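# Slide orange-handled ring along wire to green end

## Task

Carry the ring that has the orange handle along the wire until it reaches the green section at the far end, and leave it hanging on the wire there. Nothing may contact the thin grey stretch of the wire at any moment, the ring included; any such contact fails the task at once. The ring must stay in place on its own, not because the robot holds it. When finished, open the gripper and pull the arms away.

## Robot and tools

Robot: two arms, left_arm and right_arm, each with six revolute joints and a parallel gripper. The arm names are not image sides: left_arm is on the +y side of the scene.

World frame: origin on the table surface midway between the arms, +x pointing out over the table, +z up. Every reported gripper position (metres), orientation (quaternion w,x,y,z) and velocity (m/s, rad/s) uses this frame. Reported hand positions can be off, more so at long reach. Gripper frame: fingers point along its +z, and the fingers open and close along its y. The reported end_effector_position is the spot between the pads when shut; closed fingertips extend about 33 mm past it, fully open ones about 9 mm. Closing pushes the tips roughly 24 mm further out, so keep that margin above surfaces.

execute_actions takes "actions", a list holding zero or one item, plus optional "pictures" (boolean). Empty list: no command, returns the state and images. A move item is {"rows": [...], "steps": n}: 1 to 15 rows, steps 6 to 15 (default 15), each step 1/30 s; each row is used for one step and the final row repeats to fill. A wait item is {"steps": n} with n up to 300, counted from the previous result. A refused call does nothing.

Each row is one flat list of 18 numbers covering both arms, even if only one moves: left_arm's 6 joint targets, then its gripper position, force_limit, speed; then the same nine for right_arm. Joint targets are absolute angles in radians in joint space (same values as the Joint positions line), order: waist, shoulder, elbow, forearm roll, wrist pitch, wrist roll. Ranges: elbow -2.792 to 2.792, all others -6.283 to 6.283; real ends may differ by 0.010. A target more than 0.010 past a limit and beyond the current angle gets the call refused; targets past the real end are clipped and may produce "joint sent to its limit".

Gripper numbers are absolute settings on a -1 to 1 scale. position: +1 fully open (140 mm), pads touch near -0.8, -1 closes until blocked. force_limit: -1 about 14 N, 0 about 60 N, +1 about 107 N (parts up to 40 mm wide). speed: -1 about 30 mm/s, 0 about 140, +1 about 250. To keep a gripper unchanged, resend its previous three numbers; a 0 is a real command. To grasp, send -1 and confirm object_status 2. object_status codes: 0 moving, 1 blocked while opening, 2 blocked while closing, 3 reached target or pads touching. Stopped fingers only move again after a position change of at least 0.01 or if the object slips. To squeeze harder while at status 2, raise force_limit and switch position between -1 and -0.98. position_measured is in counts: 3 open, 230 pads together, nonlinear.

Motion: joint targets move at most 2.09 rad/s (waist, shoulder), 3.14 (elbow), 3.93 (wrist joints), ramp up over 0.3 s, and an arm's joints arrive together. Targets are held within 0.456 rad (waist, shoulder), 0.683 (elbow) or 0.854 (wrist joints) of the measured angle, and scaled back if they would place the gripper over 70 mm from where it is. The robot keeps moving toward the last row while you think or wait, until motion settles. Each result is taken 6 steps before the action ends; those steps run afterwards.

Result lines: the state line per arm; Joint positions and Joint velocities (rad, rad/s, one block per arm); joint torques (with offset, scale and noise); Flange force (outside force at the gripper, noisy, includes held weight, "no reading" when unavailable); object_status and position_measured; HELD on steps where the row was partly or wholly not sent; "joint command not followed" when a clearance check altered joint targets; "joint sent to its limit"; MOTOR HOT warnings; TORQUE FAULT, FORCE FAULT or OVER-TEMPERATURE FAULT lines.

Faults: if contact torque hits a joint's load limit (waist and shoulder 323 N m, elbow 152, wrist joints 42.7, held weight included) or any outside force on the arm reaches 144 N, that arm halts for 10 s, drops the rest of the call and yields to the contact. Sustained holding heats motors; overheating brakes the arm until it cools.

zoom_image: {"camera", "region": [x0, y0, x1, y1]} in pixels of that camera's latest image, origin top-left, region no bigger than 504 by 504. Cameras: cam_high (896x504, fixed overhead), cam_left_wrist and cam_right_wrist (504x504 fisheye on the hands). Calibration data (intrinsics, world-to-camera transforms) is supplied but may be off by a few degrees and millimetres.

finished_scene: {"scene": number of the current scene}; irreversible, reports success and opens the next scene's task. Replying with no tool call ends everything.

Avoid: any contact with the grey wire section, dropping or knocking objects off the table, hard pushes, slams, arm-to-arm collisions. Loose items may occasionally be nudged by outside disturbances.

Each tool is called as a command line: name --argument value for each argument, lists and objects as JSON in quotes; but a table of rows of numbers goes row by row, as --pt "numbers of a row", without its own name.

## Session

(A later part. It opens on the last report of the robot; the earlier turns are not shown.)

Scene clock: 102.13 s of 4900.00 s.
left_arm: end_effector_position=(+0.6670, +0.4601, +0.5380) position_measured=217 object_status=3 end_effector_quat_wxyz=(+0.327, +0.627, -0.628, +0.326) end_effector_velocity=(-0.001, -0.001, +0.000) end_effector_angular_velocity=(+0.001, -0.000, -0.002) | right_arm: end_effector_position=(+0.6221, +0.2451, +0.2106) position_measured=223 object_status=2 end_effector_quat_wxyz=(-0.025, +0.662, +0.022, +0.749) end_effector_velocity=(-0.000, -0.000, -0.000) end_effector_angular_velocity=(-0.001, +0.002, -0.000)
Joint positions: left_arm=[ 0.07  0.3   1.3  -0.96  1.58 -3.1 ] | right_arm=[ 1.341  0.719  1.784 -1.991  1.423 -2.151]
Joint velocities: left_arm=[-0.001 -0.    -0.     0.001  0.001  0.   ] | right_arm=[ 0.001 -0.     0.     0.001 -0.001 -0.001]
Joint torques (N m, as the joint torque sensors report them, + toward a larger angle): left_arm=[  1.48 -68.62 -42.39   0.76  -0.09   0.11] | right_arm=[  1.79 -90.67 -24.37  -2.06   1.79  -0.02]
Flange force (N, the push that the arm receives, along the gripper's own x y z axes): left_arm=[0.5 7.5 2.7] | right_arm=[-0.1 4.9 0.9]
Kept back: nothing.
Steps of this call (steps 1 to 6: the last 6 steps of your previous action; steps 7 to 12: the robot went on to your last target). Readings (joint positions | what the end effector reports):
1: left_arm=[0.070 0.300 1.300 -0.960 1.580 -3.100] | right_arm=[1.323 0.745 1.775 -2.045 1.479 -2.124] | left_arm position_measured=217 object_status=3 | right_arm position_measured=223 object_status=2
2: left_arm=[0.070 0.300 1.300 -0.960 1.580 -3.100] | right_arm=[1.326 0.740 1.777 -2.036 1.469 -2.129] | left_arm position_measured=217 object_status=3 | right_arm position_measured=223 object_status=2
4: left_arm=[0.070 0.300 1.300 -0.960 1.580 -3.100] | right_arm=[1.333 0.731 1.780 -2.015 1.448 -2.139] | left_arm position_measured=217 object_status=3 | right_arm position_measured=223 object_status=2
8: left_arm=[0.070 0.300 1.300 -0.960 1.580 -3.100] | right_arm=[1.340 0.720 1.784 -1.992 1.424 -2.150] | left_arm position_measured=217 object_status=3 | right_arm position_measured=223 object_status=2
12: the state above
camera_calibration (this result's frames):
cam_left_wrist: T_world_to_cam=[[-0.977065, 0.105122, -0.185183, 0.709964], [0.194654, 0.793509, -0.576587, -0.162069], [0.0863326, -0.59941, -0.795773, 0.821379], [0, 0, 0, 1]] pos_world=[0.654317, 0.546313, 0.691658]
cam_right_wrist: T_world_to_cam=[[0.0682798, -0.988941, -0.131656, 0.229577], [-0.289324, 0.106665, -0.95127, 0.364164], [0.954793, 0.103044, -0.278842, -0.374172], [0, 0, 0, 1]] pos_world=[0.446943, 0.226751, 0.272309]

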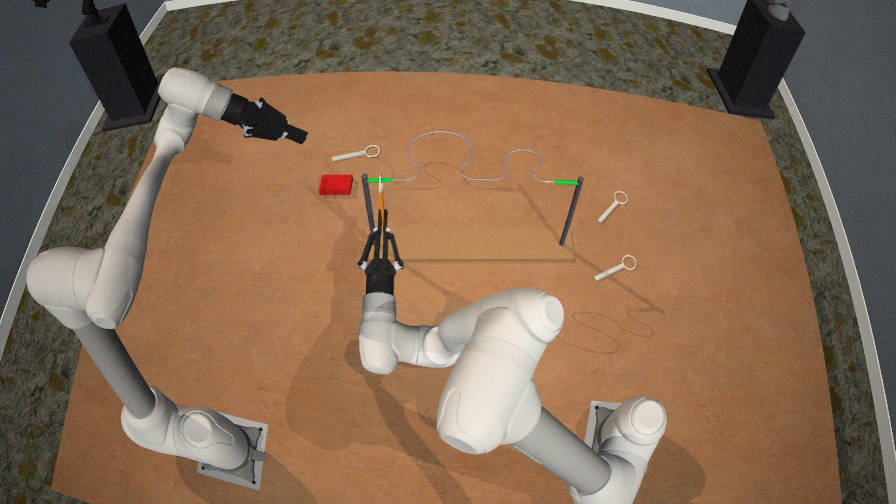

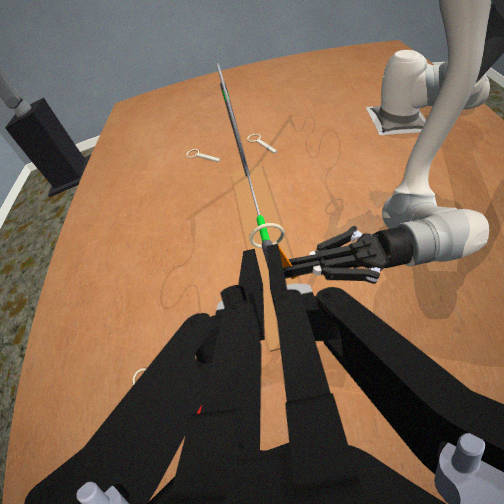

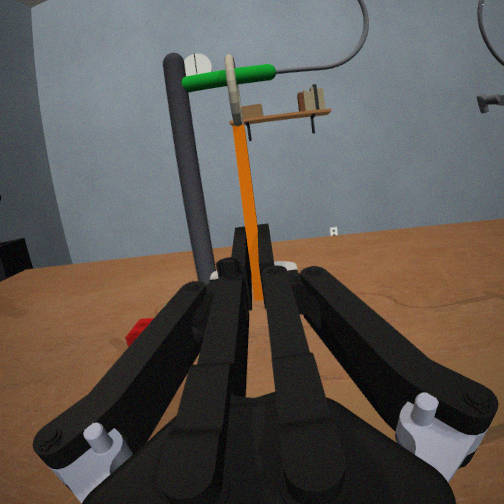

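execute_actions --actions '[{"rows":[ [0.07,0.3,1.3,-0.96,1.58,-3.1,-0.7,0,0,1.3407,0.7200,1.7841,-1.9908,1.4228,-2.1510,-0.5,0.2,-0.5], [0.07,0.3,1.3,-0.96,1.58,-3.1,-0.7,0,0,1.3407,0.7200,1.7841,-1.9908,1.4228,-2.1510,-0.5,0.2,-0.5], [0.07,0.3,1.3,-0.96,1.58,-3.1,-0.7,0,0,1.3407,0.7200,1.7841,-1.9908,1.4228,-2.1510,-0.5,0.2,-0.5], [0.07,0.3,1.3,-0.96,1.58,-3.1,-0.7,0,0,1.3407,0.7200,1.7841,-1.9908,1.4228,-2.1510,-0.5,0.2,-0.5], [0.07,0.3,1.3,-0.96,1.58,-3.1,-0.7,0,0,1.3407,0.7200,1.7841,-1.9908,1.4228,-2.1510,-0.5,0.2,-0.5], [0.07,0.3,1.3,-0.96,1.58,-3.1,-0.7,0,0,1.3407,0.7200,1.7841,-1.9908,1.4228,-2.1510,-0.5,0.2,-0.5], [0.07,0.3,1.3,-0.96,1.58,-3.1,-0.7,0,0,1.3407,0.7200,1.7841,-1.9908,1.4228,-2.1510,-0.5,0.2,-0.5], [0.07,0.3,1.3,-0.96,1.58,-3.1,-0.7,0,0,1.3407,0.7200,1.7841,-1.9908,1.4228,-2.1510,-0.5,0.2,-0.5], [0.07,0.3,1.3,-0.96,1.58,-3.1,-0.7,0,0,1.3448,0.7185,1.7863,-1.9875,1.4254,-2.1508,-0.5,0.2,-0.5], [0.07,0.3,1.3,-0.96,1.58,-3.1,-0.7,0,0,1.3530,0.7160,1.7908,-1.9809,1.4307,-2.1505,-0.5,0.2,-0.5], [0.07,0.3,1.3,-0.96,1.58,-3.1,-0.7,0,0,1.3652,0.7124,1.7976,-1.9710,1.4386,-2.1500,-0.5,0.2,-0.5], [0.07,0.3,1.3,-0.96,1.58,-3.1,-0.7,0,0,1.3815,0.7080,1.8065,-1.9578,1.4492,-2.1493,-0.5,0.2,-0.5], [0.07,0.3,1.3,-0.96,1.58,-3.1,-0.7,0,0,1.4020,0.7024,1.8178,-1.9413,1.4623,-2.1485,-0.5,0.2,-0.5], [0.07,0.3,1.3,-0.96,1.58,-3.1,-0.7,0,0,1.4224,0.6969,1.8290,-1.9248,1.4755,-2.1476,-0.5,0.2,-0.5], [0.07,0.3,1.3,-0.96,1.58,-3.1,-0.7,0,0,1.4428,0.6900,1.8402,-1.9083,1.4887,-2.1468,-0.5,0.2,-0.5] ],"steps":15}]'

execute_actions --actions '[{"rows":[ [0.07,0.3,1.3,-0.96,1.58,-3.1,-0.7,0,0,1.4632,0.6800,1.8514,-1.8918,1.5019,-2.1455,-0.5,0.2,-0.5], [0.07,0.3,1.3,-0.96,1.58,-3.1,-0.7,0,0,1.4836,0.6680,1.8626,-1.8753,1.5151,-2.1440,-0.5,0.2,-0.5], [0.07,0.3,1.3,-0.96,1.58,-3.1,-0.7,0,0,1.5030,0.6540,1.8730,-1.8600,1.5280,-2.1430,-0.5,0.2,-0.5], [0.07,0.3,1.3,-0.96,1.58,-3.1,-0.7,0,0,1.5200,0.6410,1.8820,-1.8460,1.5390,-2.1420,-0.5,0.2,-0.5], [0.07,0.3,1.3,-0.96,1.58,-3.1,-0.7,0,0,1.5330,0.6300,1.8890,-1.8360,1.5470,-2.1410,-0.5,0.2,-0.5], [0.07,0.3,1.3,-0.96,1.58,-3.1,-0.7,0,0,1.5410,0.6230,1.8940,-1.8290,1.5525,-2.1403,-0.5,0.2,-0.5], [0.07,0.3,1.3,-0.96,1.58,-3.1,-0.7,0,0,1.5450,0.6200,1.8960,-1.8260,1.5550,-2.1400,-0.5,0.2,-0.5] ],"steps":7}]'

execute_actions --actions '[{"steps":14}]' --pictures true

Scene clock: 103.60 s of 4900.00 s.
left_arm: end_effector_position=(+0.6670, +0.4601, +0.5380) position_measured=217 object_status=3 end_effector_quat_wxyz=(+0.327, +0.627, -0.628, +0.326) end_effector_velocity=(-0.001, -0.001, -0.000) end_effector_angular_velocity=(+0.002, +0.000, -0.002) | right_arm: end_effector_position=(+0.6220, +0.2452, +0.2098) position_measured=192 object_status=0 end_effector_quat_wxyz=(-0.024, +0.662, +0.022, +0.748) end_effector_velocity=(-0.016, +0.004, -0.005) end_effector_angular_velocity=(-0.004, +0.011, +0.009)
Joint positions: left_arm=[ 0.07  0.3   1.3  -0.96  1.58 -3.1 ] | right_arm=[ 1.341  0.72   1.784 -1.991  1.423 -2.151]
Joint velocities: left_arm=[-0.002 -0.    -0.     0.002  0.    -0.   ] | right_arm=[ 0.021 -0.002  0.009  0.015 -0.    -0.   ]
Joint torques (N m, as the joint torque sensors report them, + toward a larger angle): left_arm=[  1.5  -69.1  -42.67   0.64   0.02   0.16] | right_arm=[  5.04 -89.73 -24.36  -1.97   1.95  -0.22]
Flange force (N, the push that the arm receives, along the gripper's own x y z axes): left_arm=[0.3 7.5 3.1] | right_arm=[1.0 7.5 2.7]
Steps of this call (steps 1 to 30: the robot went on to your last target; steps 31 to 35: nothing new was sent; steps 36 to 44: the first 9 steps of this action). Readings (joint positions | what the end effector reports):
36: left_arm=[0.070 0.300 1.300 -0.960 1.580 -3.100] | right_arm=[1.341 0.719 1.784 -1.991 1.423 -2.151] | left_arm position_measured=217 object_status=3 | right_arm position_measured=223 object_status=0
37: left_arm=[0.070 0.300 1.300 -0.960 1.580 -3.100] | right_arm=[1.341 0.719 1.784 -1.991 1.423 -2.151] | left_arm position_measured=217 object_status=3 | right_arm position_measured=223 object_status=0
39: left_arm=[0.070 0.300 1.300 -0.960 1.580 -3.100] | right_arm=[1.341 0.720 1.784 -1.991 1.423 -2.151] | left_arm position_measured=217 object_status=3 | right_arm position_measured=212 object_status=0
43: left_arm=[0.070 0.300 1.300 -0.960 1.580 -3.100] | right_arm=[1.341 0.720 1.784 -1.991 1.423 -2.151] | left_arm position_measured=217 object_status=3 | right_arm position_measured=194 object_status=0
44: the state above

Scene clock: 103.83 s of 4900.00 s.
left_arm: end_effector_position=(+0.6670, +0.4601, +0.5380) position_measured=217 object_status=3 end_effector_quat_wxyz=(+0.327, +0.627, -0.628, +0.326) end_effector_velocity=(-0.000, -0.000, +0.001) end_effector_angular_velocity=(+0.000, -0.001, -0.001) | right_arm: end_effector_position=(+0.5692, +0.2427, +0.2119) position_measured=192 object_status=3 end_effector_quat_wxyz=(-0.025, +0.662, +0.022, +0.748) end_effector_velocity=(-0.402, -0.035, +0.025) end_effector_angular_velocity=(+0.014, -0.006, +0.002)
Joint positions: left_arm=[ 0.07  0.3   1.3  -0.96  1.58 -3.1 ] | right_arm=[ 1.408  0.701  1.821 -1.936  1.466 -2.148]
Joint velocities: left_arm=[-0.    -0.001 -0.     0.     0.     0.   ] | right_arm=[ 0.517 -0.158  0.284  0.416  0.331  0.024]
Joint torques (N m, as the joint torque sensors report them, + toward a larger angle): left_arm=[  2.12 -68.88 -42.72   0.71   0.05   0.07] | right_arm=[  7.96 -92.77 -20.96  -1.63   1.61  -0.03]
Flange force (N, the push that the arm receives, along the gripper's own x y z axes): left_arm=[0.7 8.2 3.9] | right_arm=[1.1 3.0 0.7]
Steps of this call (steps 1 to 6: the last 6 steps of your previous action; step 7: the first step of this action). Readings (joint positions | what the end effector reports):
7: the state above

Scene clock: 104.30 s of 4900.00 s.
left_arm: end_effector_position=(+0.6670, +0.4601, +0.5380) position_measured=217 object_status=3 end_effector_quat_wxyz=(+0.327, +0.627, -0.628, +0.326) end_effector_velocity=(+0.000, +0.001, +0.000) end_effector_angular_velocity=(-0.001, +0.000, +0.002) | right_arm: end_effector_position=(+0.4653, +0.2219, +0.2488) position_measured=192 object_status=3 end_effector_quat_wxyz=(-0.037, +0.658, +0.007, +0.752) end_effector_velocity=(-0.001, +0.000, -0.000) end_effector_angular_velocity=(-0.000, +0.000, +0.001)
Joint positions: left_arm=[ 0.07  0.3   1.3  -0.96  1.58 -3.1 ] | right_arm=[ 1.545  0.62   1.896 -1.826  1.555 -2.14 ]
Joint velocities: left_arm=[ 0.001  0.     0.    -0.001 -0.    -0.   ] | right_arm=[ 0.002 -0.     0.001  0.001  0.    -0.   ]
Joint torques (N m, as the joint torque sensors report them, + toward a larger angle): left_arm=[  1.83 -68.49 -42.3    0.73   0.06   0.33] | right_arm=[  1.22 -81.43 -23.17  -1.81   1.8   -0.17]
Flange force (N, the push that the arm receives, along the gripper's own x y z axes): left_arm=[1.2 7.7 3.0] | right_arm=[-0.4 4.1 1.3]
Kept back: nothing.
Steps of this call (steps 1 to 6: the last 6 steps of your previous action; steps 7 to 14: the robot went on to your last target). Readings (joint positions | what the end effector reports):
1: left_arm=[0.070 0.300 1.300 -0.960 1.580 -3.100] | right_arm=[1.426 0.695 1.831 -1.922 1.478 -2.148] | left_arm position_measured=217 object_status=3 | right_arm position_measured=192 object_status=3
2: left_arm=[0.070 0.300 1.300 -0.960 1.580 -3.100] | right_arm=[1.445 0.687 1.841 -1.907 1.490 -2.147] | left_arm position_measured=217 object_status=3 | right_arm position_measured=192 object_status=3
4: left_arm=[0.070 0.300 1.300 -0.960 1.580 -3.100] | right_arm=[1.483 0.666 1.862 -1.876 1.515 -2.144] | left_arm position_measured=217 object_status=3 | right_arm position_measured=192 object_status=3
8: left_arm=[0.070 0.300 1.300 -0.960 1.580 -3.100] | right_arm=[1.540 0.624 1.893 -1.830 1.552 -2.140] | left_arm position_measured=217 object_status=3 | right_arm position_measured=192 object_status=3
14: the state above
camera_calibration (this result's frames):
cam_left_wrist: T_world_to_cam=[[-0.977065, 0.105122, -0.185183, 0.709964], [0.194654, 0.793509, -0.576587, -0.162069], [0.0863324, -0.59941, -0.795773, 0.821379], [0, 0, 0, 1]] pos_world=[0.654317, 0.546313, 0.691658]
cam_right_wrist: T_world_to_cam=[[0.0689577, -0.982985, -0.170249, 0.230302], [-0.279083, 0.144834, -0.949282, 0.343879], [0.957788, 0.112974, -0.264347, -0.21864], [0, 0, 0, 1]] pos_world=[0.2895, 0.201278, 0.30785]

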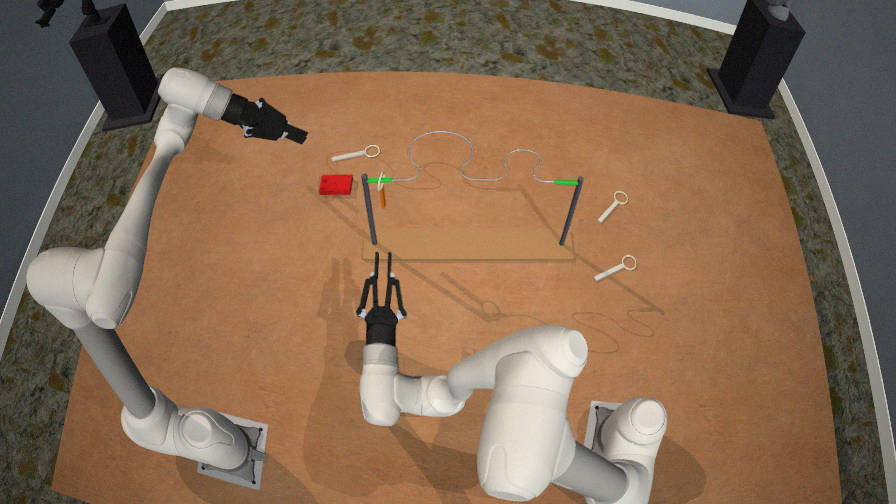

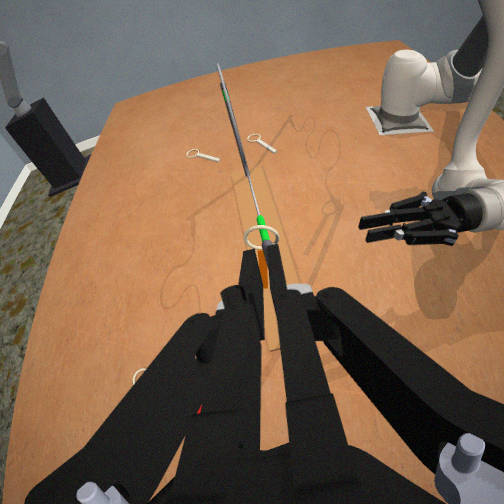

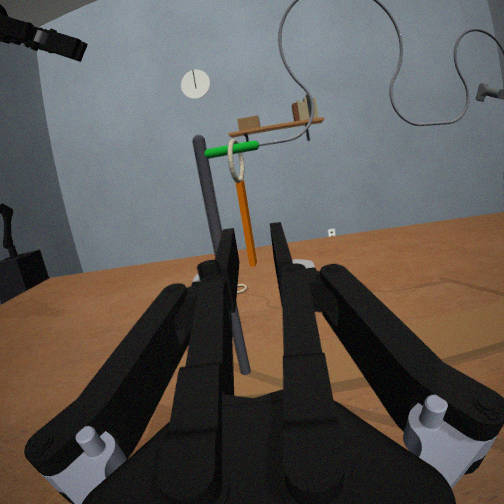

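execute_actions --actions '[{"steps":150}]' --pictures true

zoom_image --camera "cam_right_wrist" --region '[170, 120, 310, 280]'

Scene clock: 109.30 s of 4900.00 s.
left_arm: end_effector_position=(+0.6670, +0.4601, +0.5380) position_measured=217 object_status=3 end_effector_quat_wxyz=(+0.327, +0.627, -0.628, +0.326) end_effector_velocity=(+0.000, -0.001, +0.000) end_effector_angular_velocity=(-0.002, -0.000, +0.000) | right_arm: end_effector_position=(+0.4652, +0.2219, +0.2489) position_measured=192 object_status=3 end_effector_quat_wxyz=(-0.037, +0.658, +0.007, +0.752) end_effector_velocity=(+0.000, +0.000, +0.000) end_effector_angular_velocity=(+0.001, -0.000, +0.000)
Joint positions: left_arm=[ 0.07  0.3   1.3  -0.96  1.58 -3.1 ] | right_arm=[ 1.545  0.62   1.896 -1.826  1.555 -2.14 ]
Joint velocities: left_arm=[-0.001  0.    -0.    -0.002 -0.002 -0.   ] | right_arm=[-0.    -0.    -0.001 -0.     0.     0.   ]
Joint torques (N m, as the joint torque sensors report them, + toward a larger angle): left_arm=[  2.4  -68.43 -42.38   0.72   0.04   0.2 ] | right_arm=[  1.1  -79.88 -23.27  -1.67   1.82  -0.16]
Flange force (N, the push that the arm receives, along the gripper's own x y z axes): left_arm=[1.4 7.5 4.2] | right_arm=[2.2 5.9 1.2]
Kept back: nothing.
Steps of this call (steps 1 to 30: the robot went on to your last target; steps 31 to 150: nothing new was sent). Readings (joint positions | what the end effector reports):
1: left_arm=[0.070 0.300 1.300 -0.960 1.580 -3.100] | right_arm=[1.545 0.620 1.896 -1.826 1.555 -2.140] | left_arm position_measured=217 object_status=3 | right_arm position_measured=192 object_status=3
2: left_arm=[0.070 0.300 1.300 -0.960 1.580 -3.100] | right_arm=[1.545 0.620 1.896 -1.826 1.555 -2.140] | left_arm position_measured=217 object_status=3 | right_arm position_measured=192 object_status=3
4: left_arm=[0.070 0.300 1.300 -0.960 1.580 -3.100] | right_arm=[1.545 0.620 1.896 -1.826 1.555 -2.140] | left_arm position_measured=217 object_status=3 | right_arm position_measured=192 object_status=3
8: left_arm=[0.070 0.300 1.300 -0.960 1.580 -3.100] | right_arm=[1.545 0.620 1.896 -1.826 1.555 -2.140] | left_arm position_measured=217 object_status=3 | right_arm position_measured=192 object_status=3
150: the state above
All arms were judged still, so your last target was given up. Only a new action makes them travel on or press farther. Fingers that are still opening or closing keep moving.
camera_calibration (this result's frames):
cam_left_wrist: T_world_to_cam=[[-0.977065, 0.105122, -0.185183, 0.709964], [0.194653, 0.793509, -0.576587, -0.162068], [0.0863326, -0.59941, -0.795773, 0.821379], [0, 0, 0, 1]] pos_world=[0.654317, 0.546313, 0.691658]
cam_right_wrist: T_world_to_cam=[[0.0690766, -0.982954, -0.170381, 0.230323], [-0.279096, 0.144928, -0.949264, 0.343917], [0.957776, 0.113124, -0.264327, -0.218536], [0, 0, 0, 1]] pos_world=[0.289384, 0.201275, 0.307945]

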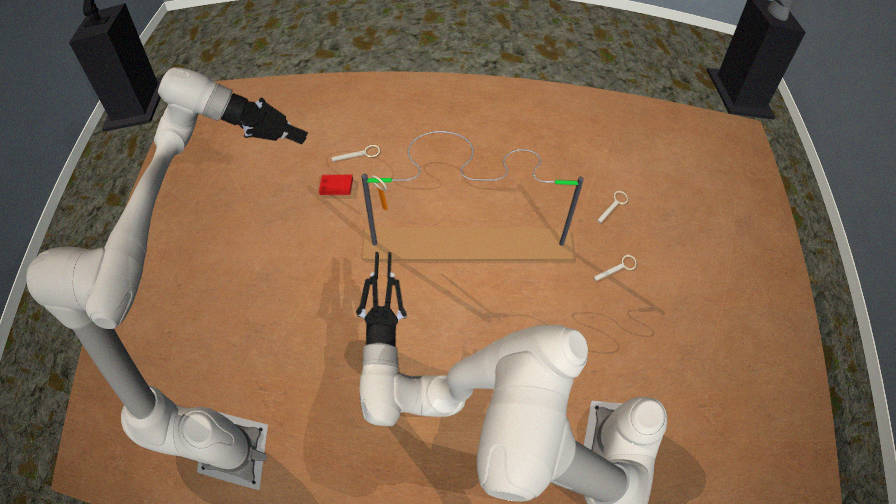

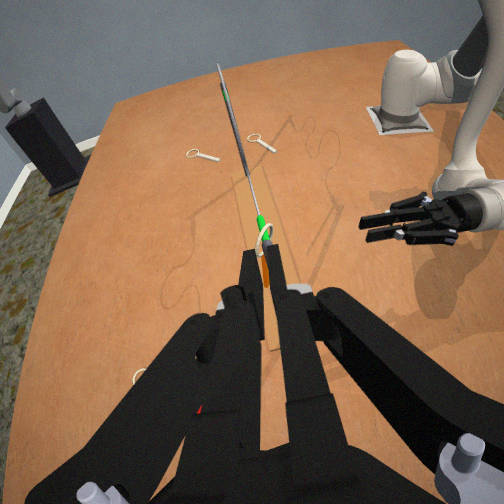

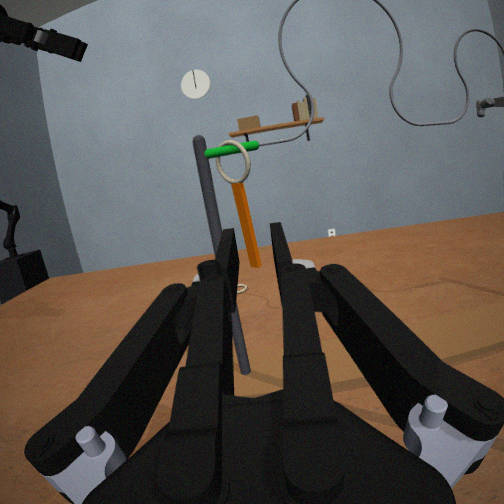

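Region (170, 120, 310, 280) of cam_right_wrist's 504x504 image, scaled by 3.150, with more detail than that image has; it fills the left 441 columns of this view, and the rest is white.

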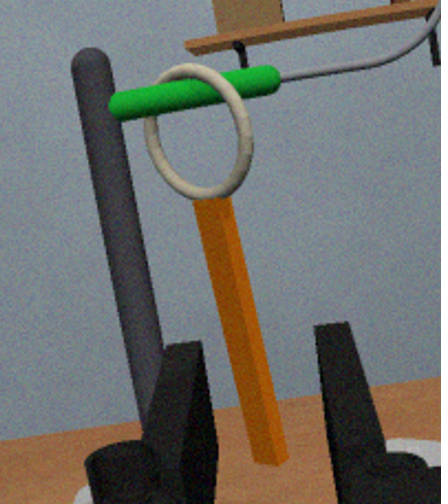

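execute_actions --actions '[{"steps":60}]' --pictures true

zoom_image --camera "cam_right_wrist" --region '[170, 120, 310, 280]'

Scene clock: 111.30 s of 4900.00 s.
left_arm: end_effector_position=(+0.6670, +0.4601, +0.5380) position_measured=217 object_status=3 end_effector_quat_wxyz=(+0.327, +0.627, -0.628, +0.326) end_effector_velocity=(+0.000, +0.001, -0.000) end_effector_angular_velocity=(+0.000, -0.000, +0.001) | right_arm: end_effector_position=(+0.4652, +0.2219, +0.2489) position_measured=192 object_status=3 end_effector_quat_wxyz=(-0.037, +0.658, +0.007, +0.752) end_effector_velocity=(+0.000, +0.000, +0.001) end_effector_angular_velocity=(+0.001, -0.000, +0.000)
Joint positions: left_arm=[ 0.07  0.3   1.3  -0.96  1.58 -3.1 ] | right_arm=[ 1.545  0.62   1.896 -1.826  1.555 -2.14 ]
Joint velocities: left_arm=[ 0.001  0.    -0.     0.    -0.001  0.   ] | right_arm=[-0.    -0.001 -0.    -0.    -0.    -0.   ]
Joint torques (N m, as the joint torque sensors report them, + toward a larger angle): left_arm=[  2.06 -68.75 -42.73   0.71   0.     0.21] | right_arm=[  1.71 -80.44 -23.15  -1.62   1.77  -0.08]
Flange force (N, the push that the arm receives, along the gripper's own x y z axes): left_arm=[0.6 8.1 3.7] | right_arm=[1.4 5.3 2.1]
Kept back: nothing.
Steps of this call (steps 1 to 60: nothing new was sent). Readings (joint positions | what the end effector reports):
1: left_arm=[0.070 0.300 1.300 -0.960 1.580 -3.100] | right_arm=[1.545 0.620 1.896 -1.826 1.555 -2.140] | left_arm position_measured=217 object_status=3 | right_arm position_measured=192 object_status=3
2: left_arm=[0.070 0.300 1.300 -0.960 1.580 -3.100] | right_arm=[1.545 0.620 1.896 -1.826 1.555 -2.140] | left_arm position_measured=217 object_status=3 | right_arm position_measured=192 object_status=3
4: left_arm=[0.070 0.300 1.300 -0.960 1.580 -3.100] | right_arm=[1.545 0.620 1.896 -1.826 1.555 -2.140] | left_arm position_measured=217 object_status=3 | right_arm position_measured=192 object_status=3
8: left_arm=[0.070 0.300 1.300 -0.960 1.580 -3.100] | right_arm=[1.545 0.620 1.896 -1.826 1.555 -2.140] | left_arm position_measured=217 object_status=3 | right_arm position_measured=192 object_status=3
60: the state above
camera_calibration (this result's frames):
cam_left_wrist: T_world_to_cam=[[-0.977065, 0.105122, -0.185183, 0.709964], [0.194654, 0.793509, -0.576587, -0.162069], [0.0863326, -0.59941, -0.795773, 0.821379], [0, 0, 0, 1]] pos_world=[0.654317, 0.546313, 0.691658]
cam_right_wrist: T_world_to_cam=[[0.0690765, -0.982954, -0.170381, 0.230323], [-0.279096, 0.144928, -0.949264, 0.343917], [0.957776, 0.113124, -0.264327, -0.218536], [0, 0, 0, 1]] pos_world=[0.289384, 0.201275, 0.307946]

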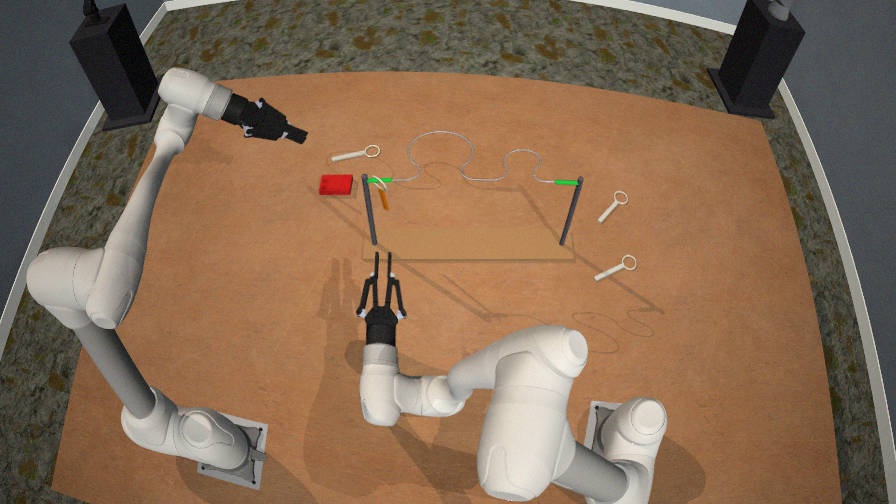

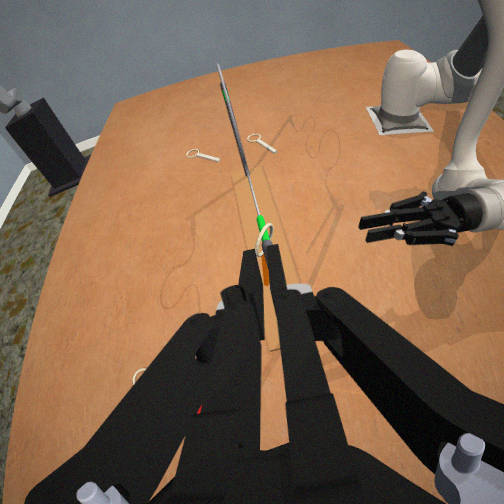

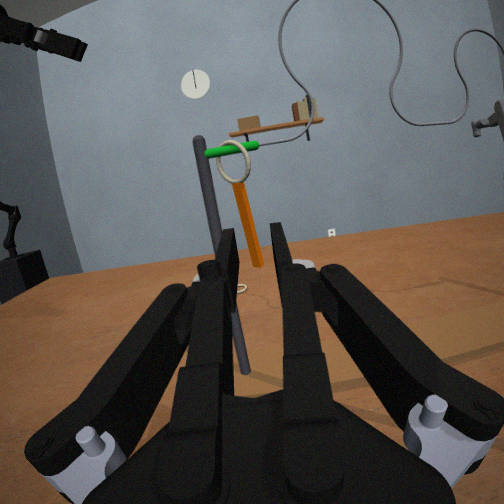

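Region (170, 120, 310, 280) of cam_right_wrist's 504x504 image, scaled by 3.150, with more detail than that image has; it fills the left 441 columns of this view, and the rest is white.

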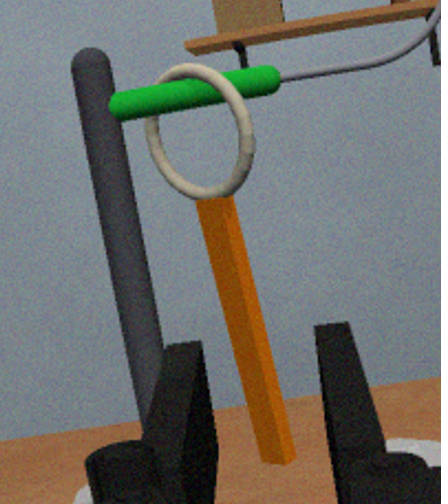

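execute_actions --actions '[{"steps":150}]' --pictures true

Scene clock: 116.30 s of 4900.00 s.
left_arm: end_effector_position=(+0.6670, +0.4601, +0.5380) position_measured=217 object_status=3 end_effector_quat_wxyz=(+0.327, +0.627, -0.628, +0.326) end_effector_velocity=(+0.000, +0.000, -0.000) end_effector_angular_velocity=(+0.000, +0.000, -0.000) | right_arm: end_effector_position=(+0.4652, +0.2219, +0.2489) position_measured=192 object_status=3 end_effector_quat_wxyz=(-0.037, +0.658, +0.007, +0.752) end_effector_velocity=(-0.000, +0.000, +0.000) end_effector_angular_velocity=(+0.000, +0.000, -0.000)
Joint positions: left_arm=[ 0.07  0.3   1.3  -0.96  1.58 -3.1 ] | right_arm=[ 1.545  0.62   1.896 -1.826  1.555 -2.14 ]
Joint velocities: left_arm=[0.    0.    0.    0.    0.    0.001] | right_arm=[ 0.  0. -0.  0. -0. -0.]
Joint torques (N m, as the joint torque sensors report them, + toward a larger angle): left_arm=[  1.14 -68.86 -42.85   0.77   0.07   0.08] | right_arm=[  1.41 -81.18 -23.18  -1.64   1.77  -0.14]
Flange force (N, the push that the arm receives, along the gripper's own x y z axes): left_arm=[-0.4 8.3 3.0] | right_arm=[0.0 4.5 1.6]
Kept back: nothing.
Steps of this call (steps 1 to 150: nothing new was sent). Readings (joint positions | what the end effector reports):
1: left_arm=[0.070 0.300 1.300 -0.960 1.580 -3.100] | right_arm=[1.545 0.620 1.896 -1.826 1.555 -2.140] | left_arm position_measured=217 object_status=3 | right_arm position_measured=192 object_status=3
2: left_arm=[0.070 0.300 1.300 -0.960 1.580 -3.100] | right_arm=[1.545 0.620 1.896 -1.826 1.555 -2.140] | left_arm position_measured=217 object_status=3 | right_arm position_measured=192 object_status=3
4: left_arm=[0.070 0.300 1.300 -0.960 1.580 -3.100] | right_arm=[1.545 0.620 1.896 -1.826 1.555 -2.140] | left_arm position_measured=217 object_status=3 | right_arm position_measured=192 object_status=3
8: left_arm=[0.070 0.300 1.300 -0.960 1.580 -3.100] | right_arm=[1.545 0.620 1.896 -1.826 1.555 -2.140] | left_arm position_measured=217 object_status=3 | right_arm position_measured=192 object_status=3
150: the state above
camera_calibration (this result's frames):
cam_left_wrist: T_world_to_cam=[[-0.977065, 0.105122, -0.185183, 0.709964], [0.194653, 0.793509, -0.576587, -0.162068], [0.0863326, -0.59941, -0.795773, 0.821379], [0, 0, 0, 1]] pos_world=[0.654317, 0.546313, 0.691658]
cam_right_wrist: T_world_to_cam=[[0.0690765, -0.982954, -0.170381, 0.230323], [-0.279096, 0.144928, -0.949264, 0.343917], [0.957776, 0.113124, -0.264327, -0.218536], [0, 0, 0, 1]] pos_world=[0.289384, 0.201275, 0.307946]

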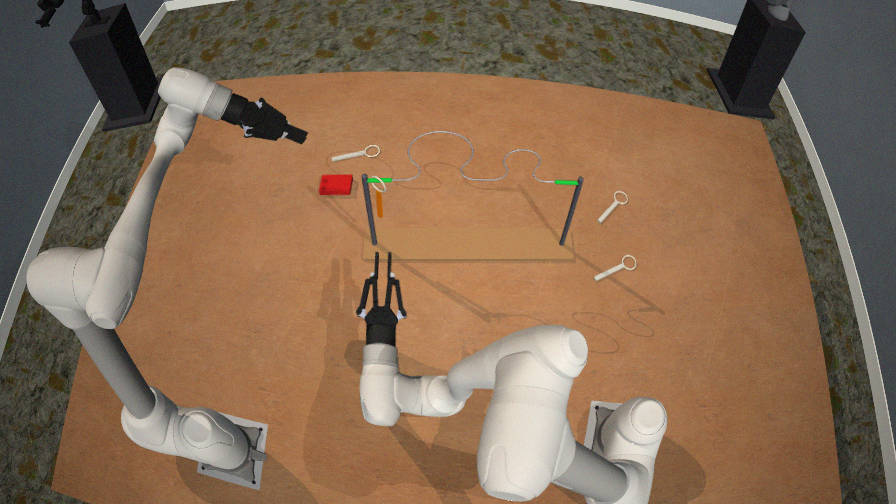

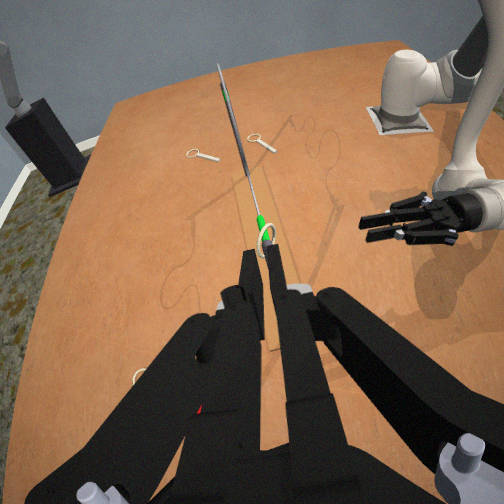

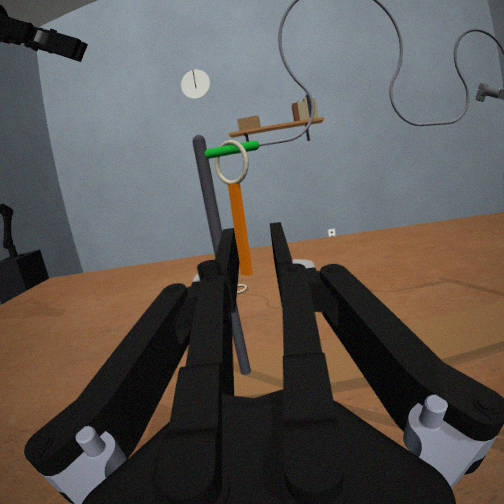

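execute_actions --actions '[{"steps":300}]' --pictures true

execute_actions --actions '[{"steps":5}]' --pictures true

execute_actions --actions '[{"steps":5}]' --pictures true

Scene clock: 126.30 s of 4900.00 s.
left_arm: end_effector_position=(+0.6670, +0.4601, +0.5380) position_measured=217 object_status=3 end_effector_quat_wxyz=(+0.327, +0.627, -0.628, +0.326) end_effector_velocity=(+0.001, -0.000, -0.001) end_effector_angular_velocity=(-0.002, +0.001, +0.000) | right_arm: end_effector_position=(+0.4652, +0.2219, +0.2489) position_measured=192 object_status=3 end_effector_quat_wxyz=(-0.037, +0.658, +0.007, +0.752) end_effector_velocity=(+0.000, +0.001, -0.000) end_effector_angular_velocity=(+0.000, -0.000, +0.000)
Joint positions: left_arm=[ 0.07  0.3   1.3  -0.96  1.58 -3.1 ] | right_arm=[ 1.545  0.62   1.896 -1.826  1.555 -2.14 ]
Joint velocities: left_arm=[-0.     0.001 -0.    -0.002 -0.     0.   ] | right_arm=[-0.     0.001 -0.001 -0.     0.     0.   ]
Joint torques (N m, as the joint torque sensors report them, + toward a larger angle): left_arm=[  1.81 -69.58 -42.43   0.73   0.01   0.17] | right_arm=[  1.09 -80.78 -23.03  -1.69   1.65  -0.16]
Flange force (N, the push that the arm receives, along the gripper's own x y z axes): left_arm=[0.7 6.1 3.1] | right_arm=[0.5 4.5 1.1]
Kept back: nothing.
Steps of this call (steps 1 to 300: nothing new was sent). Readings (joint positions | what the end effector reports):
1: left_arm=[0.070 0.300 1.300 -0.960 1.580 -3.100] | right_arm=[1.545 0.620 1.896 -1.826 1.555 -2.140] | left_arm position_measured=217 object_status=3 | right_arm position_measured=192 object_status=3
2: left_arm=[0.070 0.300 1.300 -0.960 1.580 -3.100] | right_arm=[1.545 0.620 1.896 -1.826 1.555 -2.140] | left_arm position_measured=217 object_status=3 | right_arm position_measured=192 object_status=3
4: left_arm=[0.070 0.300 1.300 -0.960 1.580 -3.100] | right_arm=[1.545 0.620 1.896 -1.826 1.555 -2.140] | left_arm position_measured=217 object_status=3 | right_arm position_measured=192 object_status=3
8: left_arm=[0.070 0.300 1.300 -0.960 1.580 -3.100] | right_arm=[1.545 0.620 1.896 -1.826 1.555 -2.140] | left_arm position_measured=217 object_status=3 | right_arm position_measured=192 object_status=3
300: the state above
camera_calibration (this result's frames):
cam_left_wrist: T_world_to_cam=[[-0.977065, 0.105122, -0.185183, 0.709964], [0.194653, 0.793509, -0.576587, -0.162069], [0.0863326, -0.59941, -0.795773, 0.821379], [0, 0, 0, 1]] pos_world=[0.654317, 0.546313, 0.691658]
cam_right_wrist: T_world_to_cam=[[0.0690765, -0.982954, -0.170381, 0.230323], [-0.279096, 0.144928, -0.949264, 0.343917], [0.957776, 0.113124, -0.264327, -0.218536], [0, 0, 0, 1]] pos_world=[0.289384, 0.201275, 0.307945]

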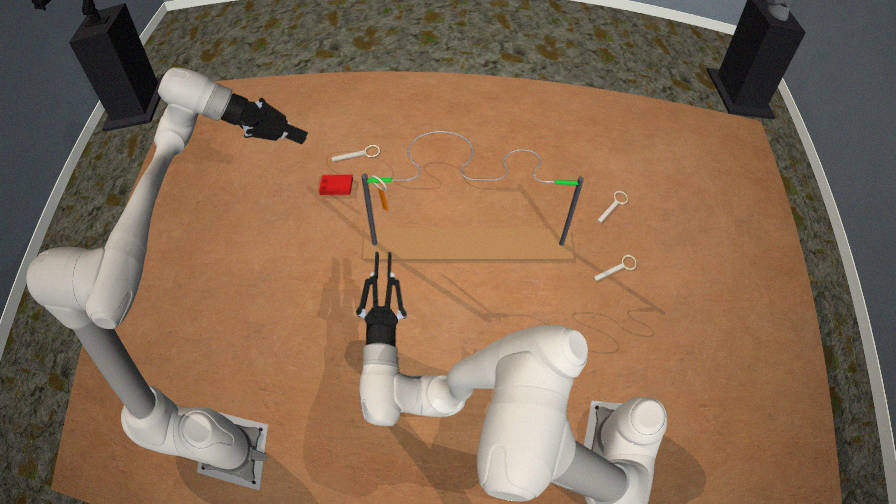

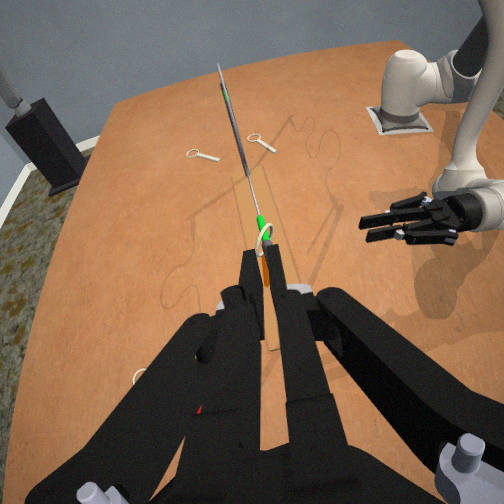

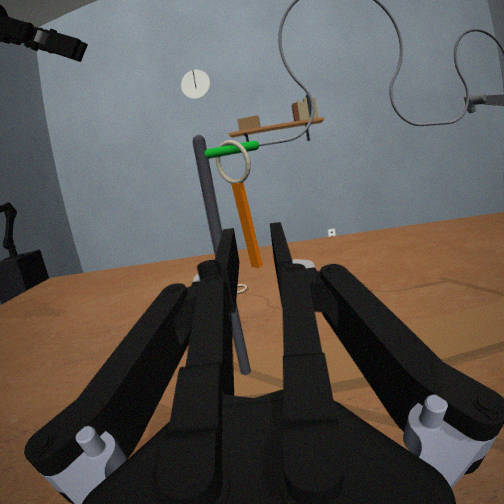

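Scene clock: 126.47 s of 4900.00 s.
left_arm: end_effector_position=(+0.6670, +0.4601, +0.5380) position_measured=217 object_status=3 end_effector_quat_wxyz=(+0.327, +0.627, -0.628, +0.326) end_effector_velocity=(-0.000, +0.000, -0.000) end_effector_angular_velocity=(+0.001, +0.001, -0.000) | right_arm: end_effector_position=(+0.4652, +0.2219, +0.2489) position_measured=192 object_status=3 end_effector_quat_wxyz=(-0.037, +0.658, +0.007, +0.752) end_effector_velocity=(+0.000, +0.000, +0.000) end_effector_angular_velocity=(+0.001, +0.000, -0.000)
Joint positions: left_arm=[ 0.07  0.3   1.3  -0.96  1.58 -3.1 ] | right_arm=[ 1.545  0.62   1.896 -1.826  1.555 -2.14 ]
Joint velocities: left_arm=[ 0.     0.    -0.     0.001  0.001 -0.001] | right_arm=[ 0.     0.    -0.001  0.    -0.     0.   ]
Joint torques (N m, as the joint torque sensors report them, + toward a larger angle): left_arm=[  1.87 -68.84 -42.51   0.76   0.15   0.22] | right_arm=[  1.78 -80.68 -23.31  -1.63   1.67  -0.12]
Flange force (N, the push that the arm receives, along the gripper's own x y z axes): left_arm=[0.7 7.4 3.5] | right_arm=[0.9 5.6 2.0]
Kept back: nothing.
Steps of this call (steps 1 to 5: nothing new was sent). Readings (joint positions | what the end effector reports):
1: left_arm=[0.070 0.300 1.300 -0.960 1.580 -3.100] | right_arm=[1.545 0.620 1.896 -1.826 1.555 -2.140] | left_arm position_measured=217 object_status=3 | right_arm position_measured=192 object_status=3
2: left_arm=[0.070 0.300 1.300 -0.960 1.580 -3.100] | right_arm=[1.545 0.620 1.896 -1.826 1.555 -2.140] | left_arm position_measured=217 object_status=3 | right_arm position_measured=192 object_status=3
4: left_arm=[0.070 0.300 1.300 -0.960 1.580 -3.100] | right_arm=[1.545 0.620 1.896 -1.826 1.555 -2.140] | left_arm position_measured=217 object_status=3 | right_arm position_measured=192 object_status=3
5: the state above
camera_calibration (this result's frames):
cam_left_wrist: T_world_to_cam=[[-0.977065, 0.105122, -0.185183, 0.709964], [0.194654, 0.793509, -0.576587, -0.162069], [0.0863327, -0.59941, -0.795773, 0.821379], [0, 0, 0, 1]] pos_world=[0.654317, 0.546313, 0.691658]
cam_right_wrist: T_world_to_cam=[[0.0690766, -0.982954, -0.170381, 0.230323], [-0.279096, 0.144927, -0.949264, 0.343917], [0.957776, 0.113124, -0.264327, -0.218536], [0, 0, 0, 1]] pos_world=[0.289384, 0.201275, 0.307945]

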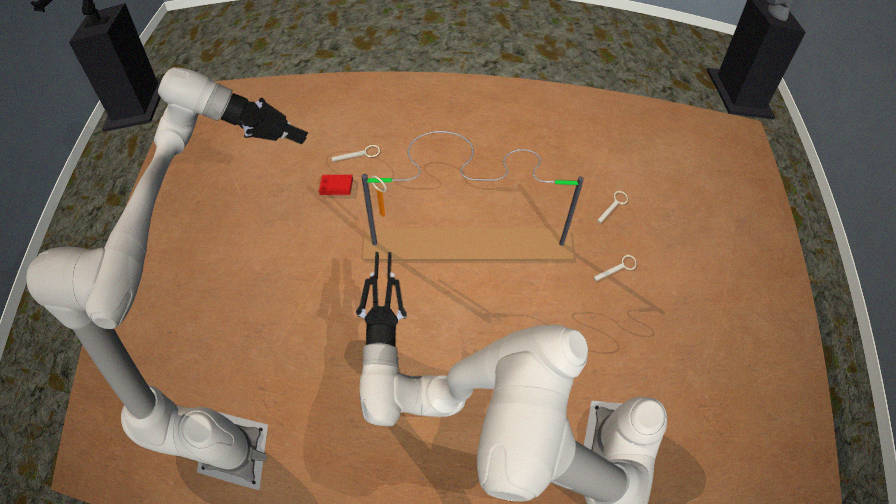

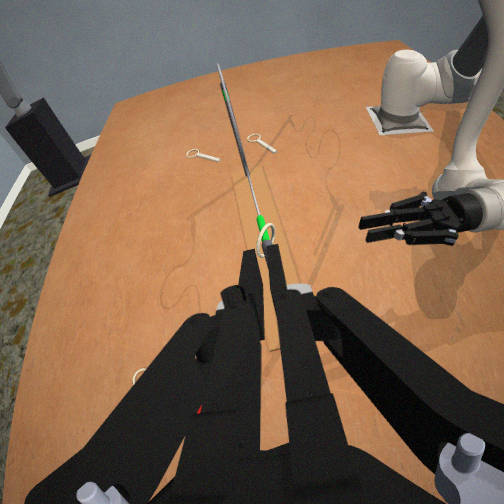

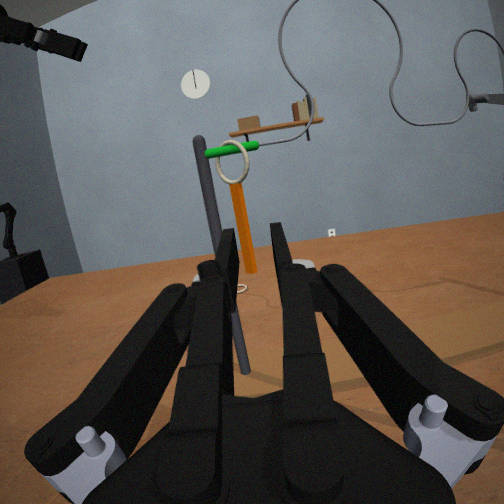

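Scene clock: 126.63 s of 4900.00 s.
left_arm: end_effector_position=(+0.6670, +0.4601, +0.5380) position_measured=217 object_status=3 end_effector_quat_wxyz=(+0.327, +0.627, -0.628, +0.326) end_effector_velocity=(-0.001, -0.000, -0.000) end_effector_angular_velocity=(+0.003, -0.001, -0.001) | right_arm: end_effector_position=(+0.4652, +0.2219, +0.2489) position_measured=192 object_status=3 end_effector_quat_wxyz=(-0.037, +0.658, +0.007, +0.752) end_effector_velocity=(-0.000, -0.000, -0.000) end_effector_angular_velocity=(-0.000, +0.000, +0.000)
Joint positions: left_arm=[ 0.07  0.3   1.3  -0.96  1.58 -3.1 ] | right_arm=[ 1.545  0.62   1.896 -1.826  1.555 -2.14 ]
Joint velocities: left_arm=[-0.001 -0.001 -0.     0.003  0.     0.   ] | right_arm=[0.    0.    0.001 0.    0.    0.   ]
Joint torques (N m, as the joint torque sensors report them, + toward a larger angle): left_arm=[  1.9  -68.01 -42.74   0.75   0.03   0.19] | right_arm=[  1.61 -80.85 -23.28  -1.73   1.71  -0.27]
Flange force (N, the push that the arm receives, along the gripper's own x y z axes): left_arm=[0.7 9.6 3.7] | right_arm=[0.1 5.3 1.6]
Kept back: nothing.
Steps of this call (steps 1 to 5: nothing new was sent). Readings (joint positions | what the end effector reports):
1: left_arm=[0.070 0.300 1.300 -0.960 1.580 -3.100] | right_arm=[1.545 0.620 1.896 -1.826 1.555 -2.140] | left_arm position_measured=217 object_status=3 | right_arm position_measured=192 object_status=3
2: left_arm=[0.070 0.300 1.300 -0.960 1.580 -3.100] | right_arm=[1.545 0.620 1.896 -1.826 1.555 -2.140] | left_arm position_measured=217 object_status=3 | right_arm position_measured=192 object_status=3
4: left_arm=[0.070 0.300 1.300 -0.960 1.580 -3.100] | right_arm=[1.545 0.620 1.896 -1.826 1.555 -2.140] | left_arm position_measured=217 object_status=3 | right_arm position_measured=192 object_status=3
5: the state above
camera_calibration (this result's frames):
cam_left_wrist: T_world_to_cam=[[-0.977065, 0.105122, -0.185183, 0.709964], [0.194653, 0.793509, -0.576588, -0.162068], [0.0863324, -0.59941, -0.795773, 0.821379], [0, 0, 0, 1]] pos_world=[0.654317, 0.546313, 0.691658]
cam_right_wrist: T_world_to_cam=[[0.0690767, -0.982954, -0.170381, 0.230323], [-0.279096, 0.144928, -0.949264, 0.343917], [0.957776, 0.113125, -0.264327, -0.218536], [0, 0, 0, 1]] pos_world=[0.289384, 0.201275, 0.307945]

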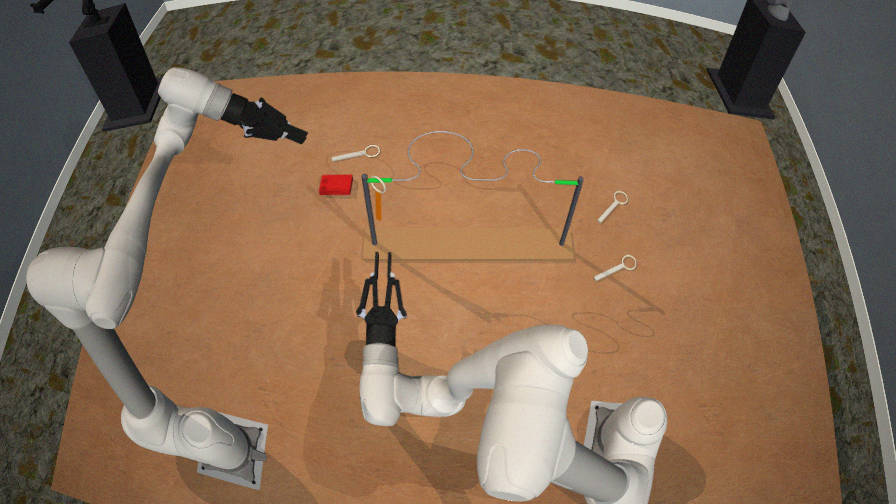

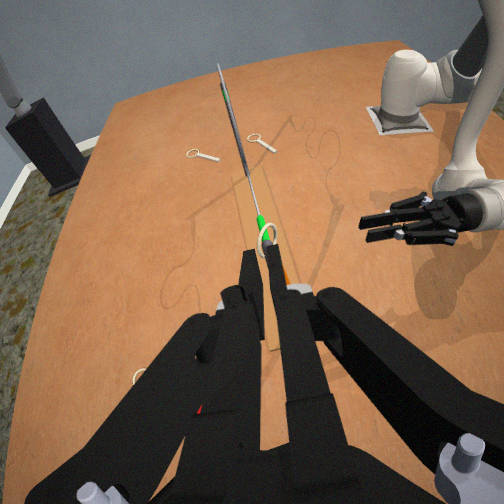

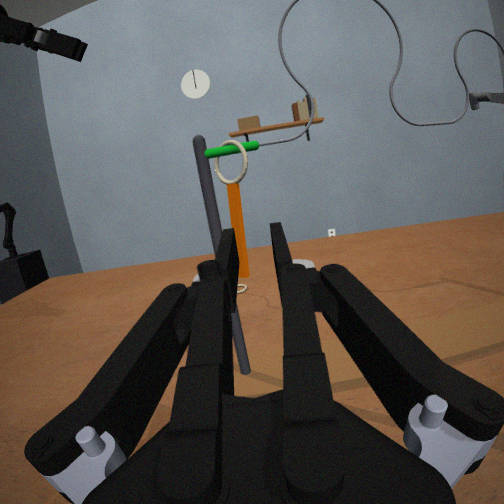

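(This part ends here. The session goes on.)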